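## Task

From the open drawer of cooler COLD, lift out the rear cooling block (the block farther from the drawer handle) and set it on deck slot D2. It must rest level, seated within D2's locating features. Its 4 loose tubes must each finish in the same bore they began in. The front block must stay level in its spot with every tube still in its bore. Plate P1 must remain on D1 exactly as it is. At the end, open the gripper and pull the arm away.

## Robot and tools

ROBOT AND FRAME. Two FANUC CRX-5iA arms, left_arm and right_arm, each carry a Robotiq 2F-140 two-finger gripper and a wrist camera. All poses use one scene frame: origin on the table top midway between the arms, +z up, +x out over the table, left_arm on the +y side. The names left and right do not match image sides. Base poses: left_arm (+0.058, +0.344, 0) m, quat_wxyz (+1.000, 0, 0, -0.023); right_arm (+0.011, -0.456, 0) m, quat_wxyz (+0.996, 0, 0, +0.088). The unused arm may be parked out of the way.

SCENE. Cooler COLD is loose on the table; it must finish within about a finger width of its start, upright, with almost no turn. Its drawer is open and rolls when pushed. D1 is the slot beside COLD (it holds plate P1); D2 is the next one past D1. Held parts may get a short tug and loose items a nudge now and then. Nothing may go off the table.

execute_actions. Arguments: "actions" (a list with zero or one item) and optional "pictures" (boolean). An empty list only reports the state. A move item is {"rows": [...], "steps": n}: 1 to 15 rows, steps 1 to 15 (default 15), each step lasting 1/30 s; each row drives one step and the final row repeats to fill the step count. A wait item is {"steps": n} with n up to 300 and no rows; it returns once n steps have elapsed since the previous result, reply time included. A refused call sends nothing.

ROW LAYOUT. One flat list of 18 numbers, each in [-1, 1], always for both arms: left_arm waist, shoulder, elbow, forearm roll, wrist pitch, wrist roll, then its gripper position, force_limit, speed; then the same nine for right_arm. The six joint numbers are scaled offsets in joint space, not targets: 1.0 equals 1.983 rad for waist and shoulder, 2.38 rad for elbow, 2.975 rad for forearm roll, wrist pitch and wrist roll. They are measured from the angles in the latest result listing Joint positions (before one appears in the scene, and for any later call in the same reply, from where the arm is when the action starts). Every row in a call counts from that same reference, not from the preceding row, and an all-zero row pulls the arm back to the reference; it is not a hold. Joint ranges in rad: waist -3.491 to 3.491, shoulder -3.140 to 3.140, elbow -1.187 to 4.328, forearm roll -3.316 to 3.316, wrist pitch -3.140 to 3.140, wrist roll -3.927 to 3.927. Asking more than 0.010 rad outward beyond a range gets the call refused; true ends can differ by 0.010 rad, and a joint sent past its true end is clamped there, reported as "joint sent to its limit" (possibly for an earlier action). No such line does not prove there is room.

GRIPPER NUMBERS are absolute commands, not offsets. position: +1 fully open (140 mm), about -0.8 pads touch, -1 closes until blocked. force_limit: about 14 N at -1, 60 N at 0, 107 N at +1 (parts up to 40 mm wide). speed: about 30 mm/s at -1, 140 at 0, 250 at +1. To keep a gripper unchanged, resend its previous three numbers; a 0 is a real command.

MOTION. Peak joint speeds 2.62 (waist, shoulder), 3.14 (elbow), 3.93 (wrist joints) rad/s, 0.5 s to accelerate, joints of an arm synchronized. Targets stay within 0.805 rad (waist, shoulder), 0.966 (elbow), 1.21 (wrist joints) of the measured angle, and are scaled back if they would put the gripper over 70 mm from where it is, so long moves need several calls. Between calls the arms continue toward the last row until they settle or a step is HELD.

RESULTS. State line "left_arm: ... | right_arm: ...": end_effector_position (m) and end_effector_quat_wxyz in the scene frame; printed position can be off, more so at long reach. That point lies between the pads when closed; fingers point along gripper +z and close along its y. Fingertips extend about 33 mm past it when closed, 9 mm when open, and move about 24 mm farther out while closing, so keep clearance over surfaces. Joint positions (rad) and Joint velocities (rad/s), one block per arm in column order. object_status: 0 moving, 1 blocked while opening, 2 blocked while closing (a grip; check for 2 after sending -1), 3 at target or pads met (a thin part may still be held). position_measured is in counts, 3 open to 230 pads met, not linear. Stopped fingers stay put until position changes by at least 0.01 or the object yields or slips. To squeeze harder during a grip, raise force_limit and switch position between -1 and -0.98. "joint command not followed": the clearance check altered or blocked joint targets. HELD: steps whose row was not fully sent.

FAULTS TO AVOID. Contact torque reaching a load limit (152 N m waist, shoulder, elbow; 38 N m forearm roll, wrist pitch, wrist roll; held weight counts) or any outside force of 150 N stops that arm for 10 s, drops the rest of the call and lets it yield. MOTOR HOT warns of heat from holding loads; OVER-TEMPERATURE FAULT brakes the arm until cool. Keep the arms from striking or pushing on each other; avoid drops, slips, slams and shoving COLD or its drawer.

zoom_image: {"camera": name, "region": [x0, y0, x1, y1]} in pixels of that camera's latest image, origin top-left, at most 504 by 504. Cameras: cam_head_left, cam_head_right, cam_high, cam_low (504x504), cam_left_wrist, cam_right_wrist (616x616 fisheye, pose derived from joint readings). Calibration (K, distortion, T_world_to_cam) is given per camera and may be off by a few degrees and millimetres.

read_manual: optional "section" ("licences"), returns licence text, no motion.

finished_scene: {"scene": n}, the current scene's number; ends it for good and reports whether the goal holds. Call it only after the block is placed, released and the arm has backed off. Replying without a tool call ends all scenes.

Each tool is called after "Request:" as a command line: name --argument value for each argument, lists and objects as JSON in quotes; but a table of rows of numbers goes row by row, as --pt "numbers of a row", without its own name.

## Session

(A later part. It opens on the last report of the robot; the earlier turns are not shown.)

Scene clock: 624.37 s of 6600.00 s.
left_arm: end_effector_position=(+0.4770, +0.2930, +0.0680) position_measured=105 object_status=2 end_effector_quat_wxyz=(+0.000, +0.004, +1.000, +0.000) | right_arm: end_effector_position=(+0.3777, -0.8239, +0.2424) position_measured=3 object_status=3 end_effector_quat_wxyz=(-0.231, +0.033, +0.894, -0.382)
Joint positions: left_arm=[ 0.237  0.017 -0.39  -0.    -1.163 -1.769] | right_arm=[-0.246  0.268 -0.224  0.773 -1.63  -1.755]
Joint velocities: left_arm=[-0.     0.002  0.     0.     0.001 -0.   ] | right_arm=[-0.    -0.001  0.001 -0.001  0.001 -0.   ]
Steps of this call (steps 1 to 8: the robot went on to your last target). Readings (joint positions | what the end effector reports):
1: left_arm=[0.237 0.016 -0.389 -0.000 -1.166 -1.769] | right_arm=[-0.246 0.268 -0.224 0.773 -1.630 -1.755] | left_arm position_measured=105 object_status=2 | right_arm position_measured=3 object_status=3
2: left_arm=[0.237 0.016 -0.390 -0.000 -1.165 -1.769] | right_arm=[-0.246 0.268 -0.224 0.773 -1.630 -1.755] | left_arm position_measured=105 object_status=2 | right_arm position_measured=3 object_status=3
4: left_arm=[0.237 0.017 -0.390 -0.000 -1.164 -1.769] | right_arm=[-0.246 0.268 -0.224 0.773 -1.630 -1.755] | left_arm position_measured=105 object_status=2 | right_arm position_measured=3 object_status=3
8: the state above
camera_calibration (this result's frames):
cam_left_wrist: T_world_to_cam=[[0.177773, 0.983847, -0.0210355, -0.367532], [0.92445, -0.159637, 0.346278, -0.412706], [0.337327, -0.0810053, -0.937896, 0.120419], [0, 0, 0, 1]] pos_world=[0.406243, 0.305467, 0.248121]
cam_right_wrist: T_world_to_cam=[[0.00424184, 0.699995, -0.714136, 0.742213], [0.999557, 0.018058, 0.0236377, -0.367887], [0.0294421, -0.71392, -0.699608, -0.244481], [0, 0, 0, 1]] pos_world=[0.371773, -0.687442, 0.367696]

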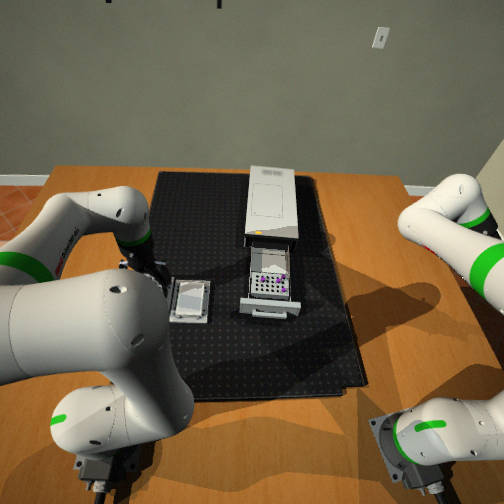

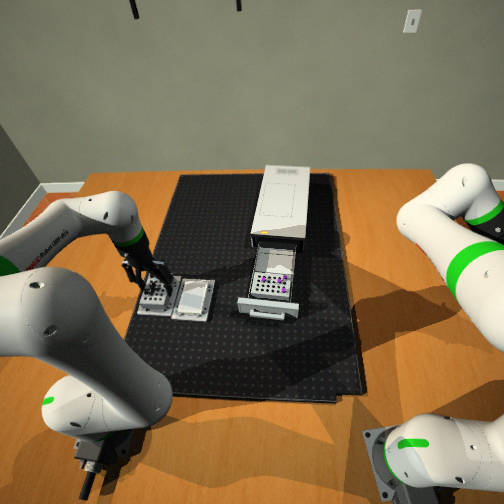

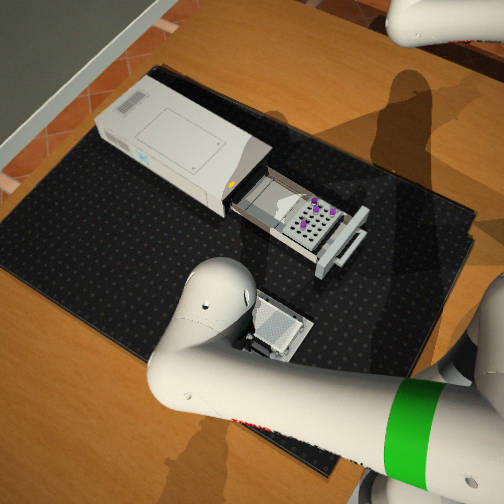

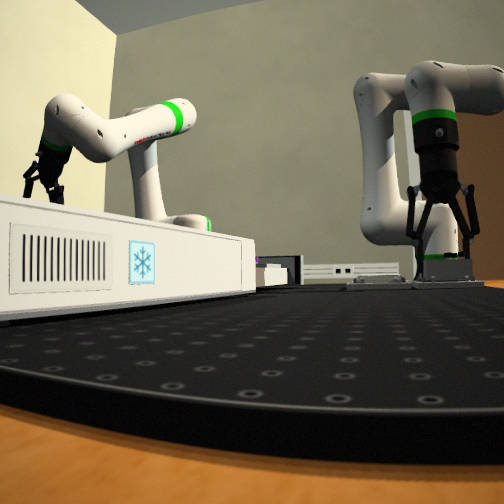

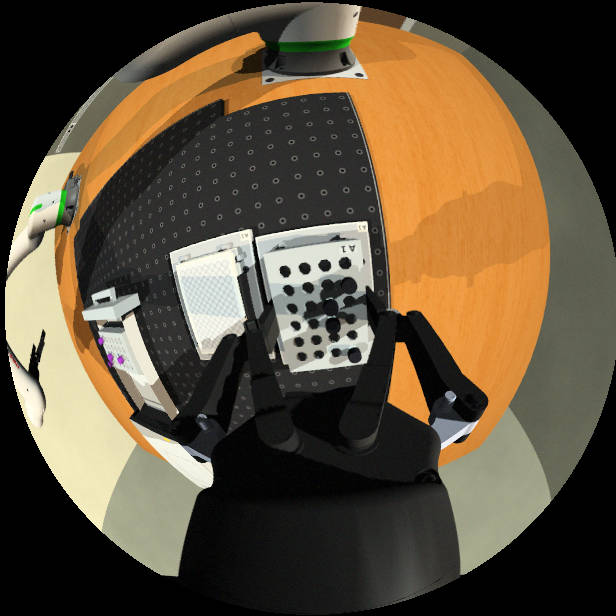

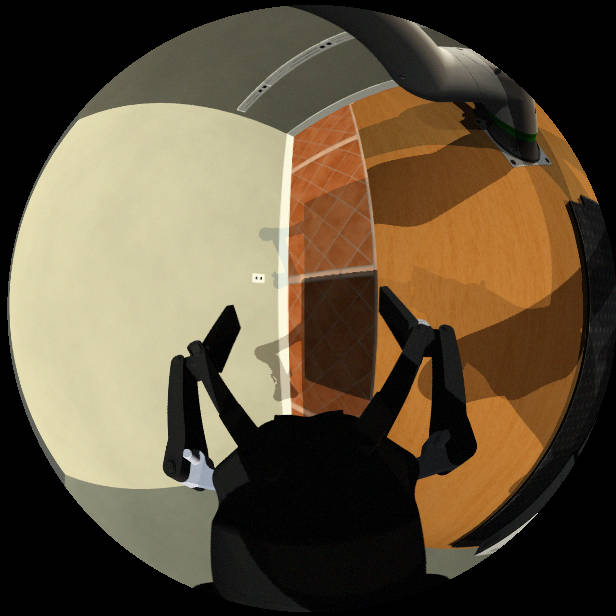

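Request:
execute_actions --actions '[{"rows": [[0,0.0002,-0.0002,0,0.0003,0,-1,0.7,-0.6,0,0,0,0,0,0,1,0,0],[0,0.0004,-0.0005,0,0.0007,0,-1,0.7,-0.6,0,0,0,0,0,0,1,0,0],[0,0.0006,-0.0007,0,0.001,0,-1,0.7,-0.6,0,0,0,0,0,0,1,0,0],[0,0.0008,-0.001,0,0.0013,0,-1,0.7,-0.6,0,0,0,0,0,0,1,0,0],[0,0.00105,-0.00124,0,0.00169,0,-1,0.7,-0.6,0,0,0,0,0,0,1,0,0]], "steps": 12}]'

Scene clock: 643.17 s of 6600.00 s.
left_arm: end_effector_position=(+0.4770, +0.2930, +0.0660) position_measured=105 object_status=2 end_effector_quat_wxyz=(+0.000, +0.004, +1.000, +0.000) | right_arm: end_effector_position=(+0.3778, -0.8239, +0.2424) position_measured=3 object_status=3 end_effector_quat_wxyz=(-0.231, +0.033, +0.894, -0.382)
Joint positions: left_arm=[ 0.237  0.019 -0.393 -0.    -1.158 -1.769] | right_arm=[-0.246  0.268 -0.224  0.773 -1.63  -1.755]
Joint velocities: left_arm=[-0.    -0.    -0.001 -0.     0.001  0.001] | right_arm=[0.001 0.    0.001 0.    0.001 0.   ]
Steps of this call (steps 1 to 15: the robot went on to your last target; steps 16 to 90: nothing new was sent; then 15.40 s passed at rest; steps 91 to 102: all 12 steps of this action). Readings (joint positions | what the end effector reports):
91: left_arm=[0.237 0.017 -0.391 -0.000 -1.163 -1.769] | right_arm=[-0.246 0.268 -0.224 0.773 -1.630 -1.755] | left_arm position_measured=105 object_status=2 | right_arm position_measured=3 object_status=3
92: left_arm=[0.237 0.017 -0.391 -0.000 -1.163 -1.769] | right_arm=[-0.246 0.268 -0.224 0.773 -1.630 -1.755] | left_arm position_measured=105 object_status=2 | right_arm position_measured=3 object_status=3
94: left_arm=[0.237 0.018 -0.391 -0.000 -1.162 -1.769] | right_arm=[-0.246 0.268 -0.224 0.773 -1.630 -1.755] | left_arm position_measured=105 object_status=2 | right_arm position_measured=3 object_status=3
98: left_arm=[0.237 0.019 -0.393 -0.000 -1.159 -1.769] | right_arm=[-0.246 0.268 -0.224 0.773 -1.630 -1.755] | left_arm position_measured=105 object_status=2 | right_arm position_measured=3 object_status=3
102: the state above
camera_calibration (this result's frames):
cam_left_wrist: T_world_to_cam=[[0.177775, 0.983846, -0.0210444, -0.367567], [0.924457, -0.159637, 0.346259, -0.412006], [0.337306, -0.0810108, -0.937903, 0.118577], [0, 0, 0, 1]] pos_world=[0.406229, 0.305464, 0.246139]
cam_right_wrist: T_world_to_cam=[[0.00424188, 0.699994, -0.714136, 0.742213], [0.999557, 0.0180582, 0.0236379, -0.367887], [0.0294424, -0.71392, -0.699608, -0.244481], [0, 0, 0, 1]] pos_world=[0.371773, -0.687442, 0.367696]

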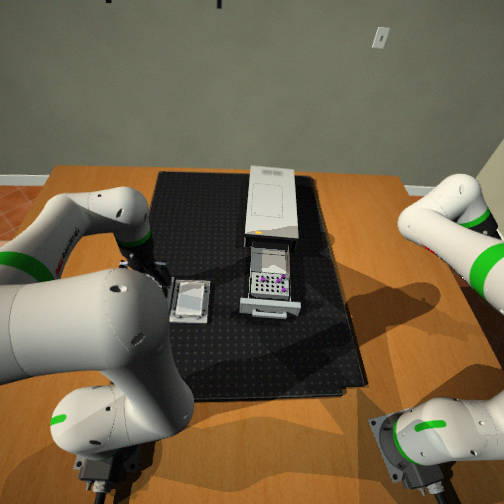

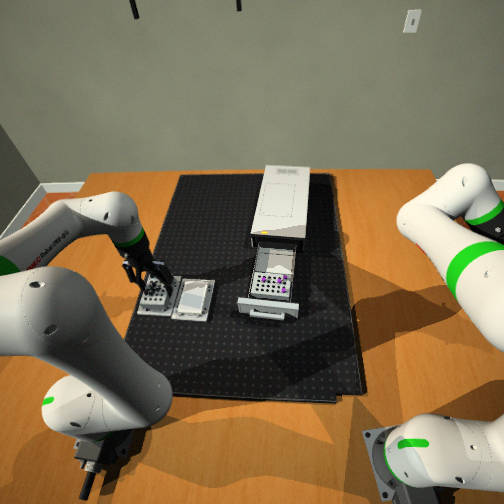

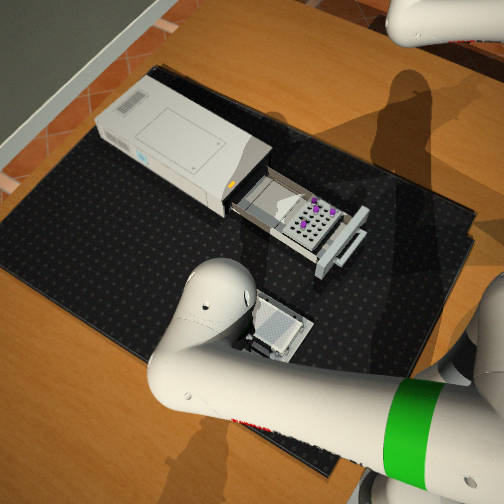

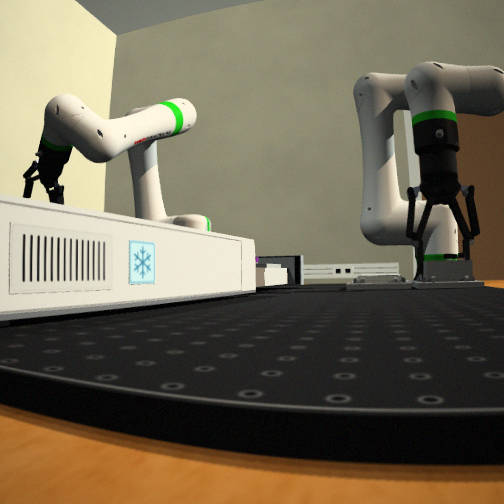

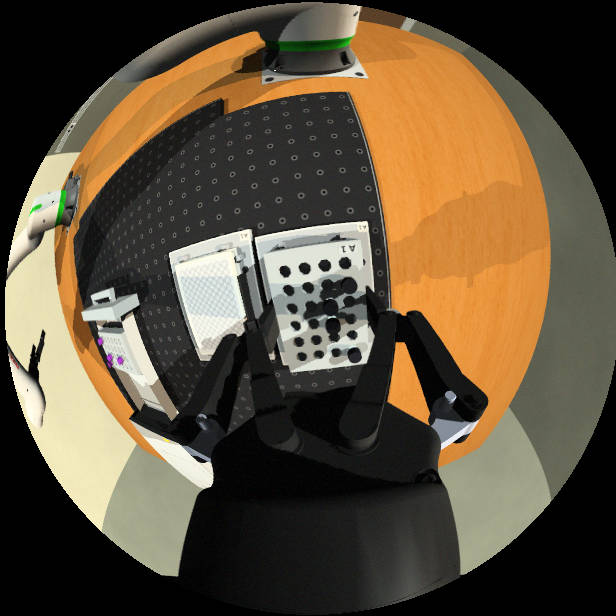

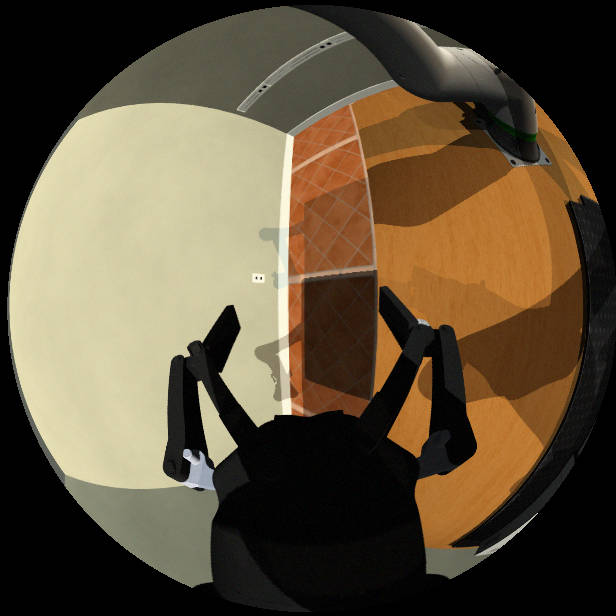

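Request:
zoom_image --camera "cam_low" --region '[410, 245, 490, 295]'

Region (410, 245, 490, 295) of cam_low's 504x504 image, scaled by 6.300, with more detail than that image has; it fills the top 315 rows of this view, and the rest is white.

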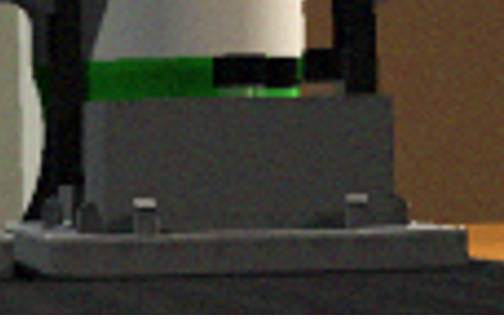

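Request:
execute_actions --actions '[{"rows": [[0,0,0,0,0,0,0.41,0.7,-0.6,0,0,0,0,0,0,1,0,0],[0,0,0,0,0,0,0.41,0.7,-0.6,0,0,0,0,0,0,1,0,0],[0,0,0,0,0,0,0.41,0.7,-0.6,0,0,0,0,0,0,1,0,0],[0,0,0,0,0,0,0.41,0.7,-0.6,0,0,0,0,0,0,1,0,0],[0,0,0,0,0,0,0.41,0.7,-0.6,0,0,0,0,0,0,1,0,0],[0,0,0,0,0,0,0.41,0.7,-0.6,0,0,0,0,0,0,1,0,0],[0,0,0,0,0,0,0.41,0.7,-0.6,0,0,0,0,0,0,1,0,0],[0,0,0,0,0,0,0.41,0.7,-0.6,0,0,0,0,0,0,1,0,0],[0,0,0,0,0,0,0.41,0.7,-0.6,0,0,0,0,0,0,1,0,0],[0,-0.0004,0.001,0,-0.0011,0,0.41,0.7,-0.6,0,0,0,0,0,0,1,0,0],[0,-0.0015,0.004,0,-0.0042,0,0.41,0.7,-0.6,0,0,0,0,0,0,1,0,0],[0,-0.0035,0.009,0,-0.0095,0,0.41,0.7,-0.6,0,0,0,0,0,0,1,0,0],[0,-0.0062,0.016,0,-0.0169,0,0.41,0.7,-0.6,0,0,0,0,0,0,1,0,0],[0,-0.0095,0.025,0,-0.0263,0,0.41,0.7,-0.6,0,0,0,0,0,0,1,0,0],[0,-0.0442,0.1487,0,-0.1484,0,0.41,0.7,-0.6,0,0,0,0,0,0,1,0,0]], "steps": 15}]' --pictures false

Request:
execute_actions --actions '[{"steps": 20}]'

Scene clock: 663.63 s of 6600.00 s.
left_arm: end_effector_position=(+0.4790, +0.2934, +0.0790) position_measured=77 object_status=3 end_effector_quat_wxyz=(-0.000, +0.004, +1.000, +0.000) | right_arm: end_effector_position=(+0.3777, -0.8239, +0.2424) position_measured=3 object_status=3 end_effector_quat_wxyz=(-0.231, +0.033, +0.894, -0.382)
Joint positions: left_arm=[ 0.237  0.011 -0.369 -0.    -1.191 -1.769] | right_arm=[-0.246  0.268 -0.224  0.773 -1.63  -1.755]
Joint velocities: left_arm=[ 0.    -0.11   0.35  -0.    -0.454 -0.001] | right_arm=[0.    0.    0.003 0.    0.001 0.001]
Steps of this call (steps 1 to 15: the robot went on to your last target; steps 16 to 90: nothing new was sent; then 16.97 s passed at rest; steps 91 to 105: all 15 steps of this action). Readings (joint positions | what the end effector reports):
91: left_arm=[0.237 0.019 -0.393 -0.000 -1.158 -1.769] | right_arm=[-0.246 0.268 -0.224 0.773 -1.630 -1.755] | left_arm position_measured=105 object_status=0 | right_arm position_measured=3 object_status=3
92: left_arm=[0.237 0.019 -0.393 -0.000 -1.158 -1.769] | right_arm=[-0.246 0.268 -0.224 0.773 -1.630 -1.755] | left_arm position_measured=105 object_status=0 | right_arm position_measured=3 object_status=3
94: left_arm=[0.237 0.019 -0.393 -0.000 -1.158 -1.769] | right_arm=[-0.246 0.268 -0.224 0.773 -1.630 -1.755] | left_arm position_measured=96 object_status=0 | right_arm position_measured=3 object_status=3
98: left_arm=[0.237 0.019 -0.393 -0.000 -1.158 -1.769] | right_arm=[-0.246 0.268 -0.224 0.773 -1.630 -1.755] | left_arm position_measured=80 object_status=0 | right_arm position_measured=3 object_status=3
105: the state above

Scene clock: 664.30 s of 6600.00 s.
left_arm: end_effector_position=(+0.4769, +0.2930, +0.2498) position_measured=77 object_status=3 end_effector_quat_wxyz=(-0.000, +0.003, +1.000, +0.000) | right_arm: end_effector_position=(+0.3778, -0.8239, +0.2424) position_measured=3 object_status=3 end_effector_quat_wxyz=(-0.231, +0.033, +0.894, -0.382)
Joint positions: left_arm=[ 0.237 -0.069 -0.04  -0.    -1.6   -1.769] | right_arm=[-0.246  0.268 -0.224  0.773 -1.63  -1.755]
Joint velocities: left_arm=[ 0.    -0.001  0.004 -0.    -0.004  0.   ] | right_arm=[-0.     0.    -0.    -0.     0.002 -0.001]
Steps of this call (steps 1 to 20: the robot went on to your last target). Readings (joint positions | what the end effector reports):
1: left_arm=[0.237 0.007 -0.354 -0.000 -1.210 -1.769] | right_arm=[-0.246 0.268 -0.224 0.773 -1.630 -1.755] | left_arm position_measured=77 object_status=3 | right_arm position_measured=3 object_status=3
2: left_arm=[0.237 0.001 -0.333 -0.000 -1.237 -1.769] | right_arm=[-0.246 0.268 -0.224 0.773 -1.630 -1.755] | left_arm position_measured=77 object_status=3 | right_arm position_measured=3 object_status=3
4: left_arm=[0.237 -0.011 -0.280 -0.000 -1.302 -1.769] | right_arm=[-0.246 0.268 -0.224 0.773 -1.630 -1.755] | left_arm position_measured=77 object_status=3 | right_arm position_measured=3 object_status=3
8: left_arm=[0.237 -0.035 -0.179 -0.000 -1.427 -1.769] | right_arm=[-0.246 0.268 -0.224 0.773 -1.630 -1.755] | left_arm position_measured=77 object_status=3 | right_arm position_measured=3 object_status=3
20: the state above
camera_calibration (this result's frames):
cam_left_wrist: T_world_to_cam=[[0.177587, 0.98388, -0.0210614, -0.363619], [0.924536, -0.159466, 0.346127, -0.475685], [0.337189, -0.0809397, -0.937951, 0.291031], [0, 0, 0, 1]] pos_world=[0.406229, 0.305457, 0.429962]
cam_right_wrist: T_world_to_cam=[[0.00424187, 0.699994, -0.714136, 0.742213], [0.999557, 0.0180583, 0.023638, -0.367887], [0.0294425, -0.71392, -0.699608, -0.244482], [0, 0, 0, 1]] pos_world=[0.371773, -0.687442, 0.367696]

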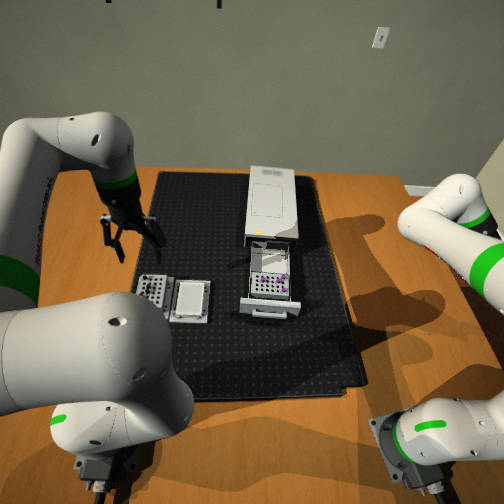

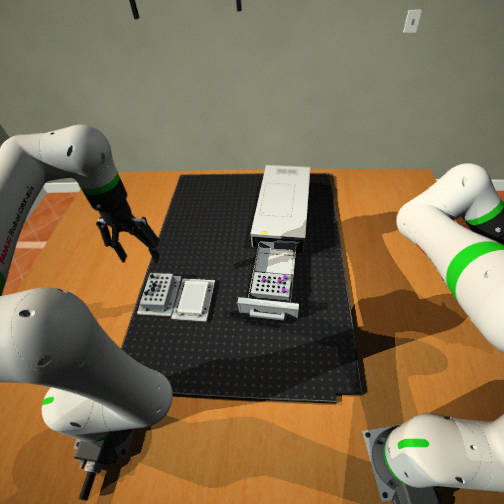

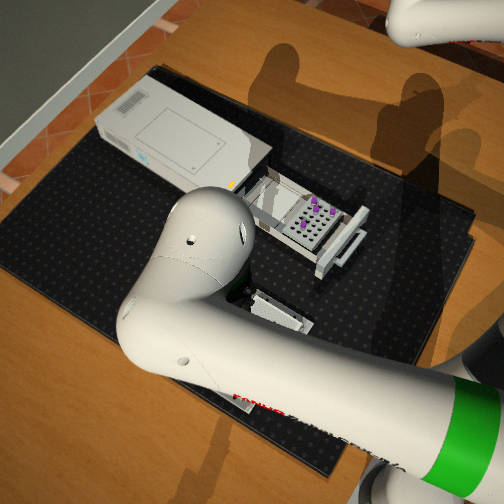

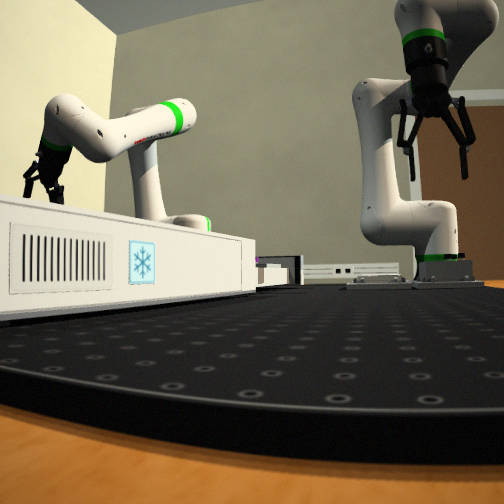

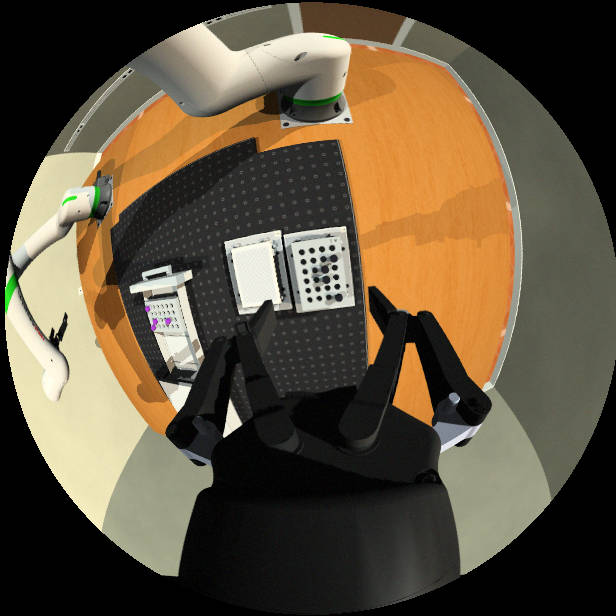

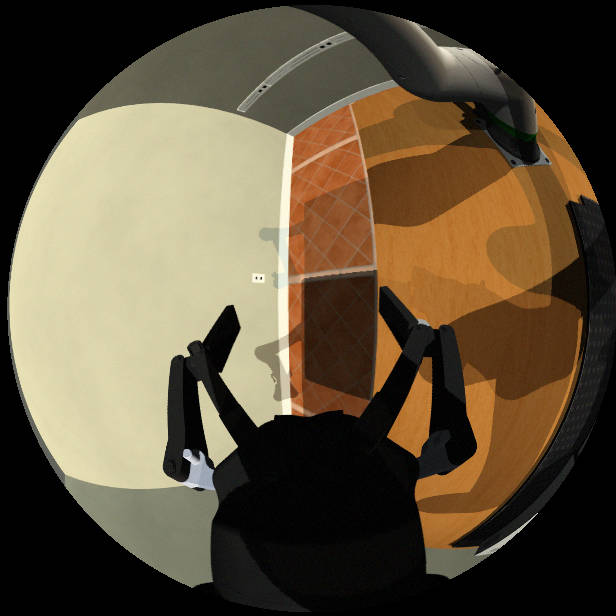

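Request:
zoom_image --camera "cam_low" --region '[340, 240, 500, 300]'

Request:
zoom_image --camera "cam_left_wrist" --region '[220, 215, 370, 325]'

Request:
zoom_image --camera "cam_head_right" --region '[130, 230, 320, 330]'

Region (340, 240, 500, 300) of cam_low's 504x504 image, scaled by 3.150, with more detail than that image has; it fills the top 189 rows of this view, and the rest is white.

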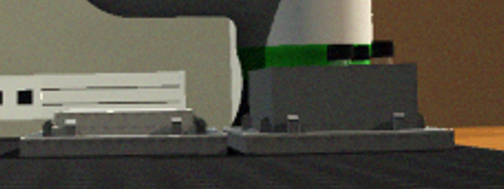

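Region (220, 215, 370, 325) of cam_left_wrist's 616x616 image, scaled by 3.360, with more detail than that image has; it fills the top 370 rows of this view, and the rest is white.

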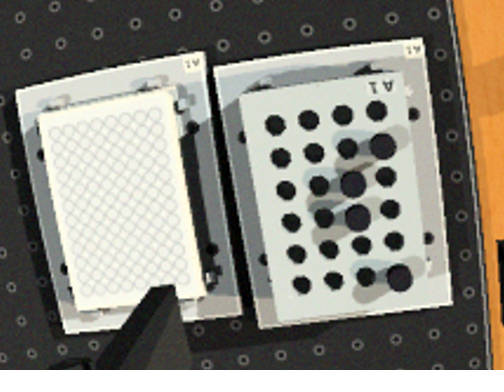

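Region (130, 230, 320, 330) of cam_head_right's 504x504 image, scaled by 2.653, with more detail than that image has; it fills the top 265 rows of this view, and the rest is white.

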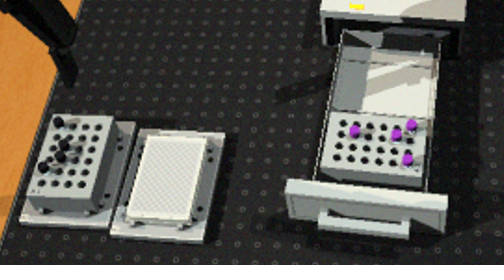

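Request:
finished_scene --scene 1

The scene is finished: the task was done.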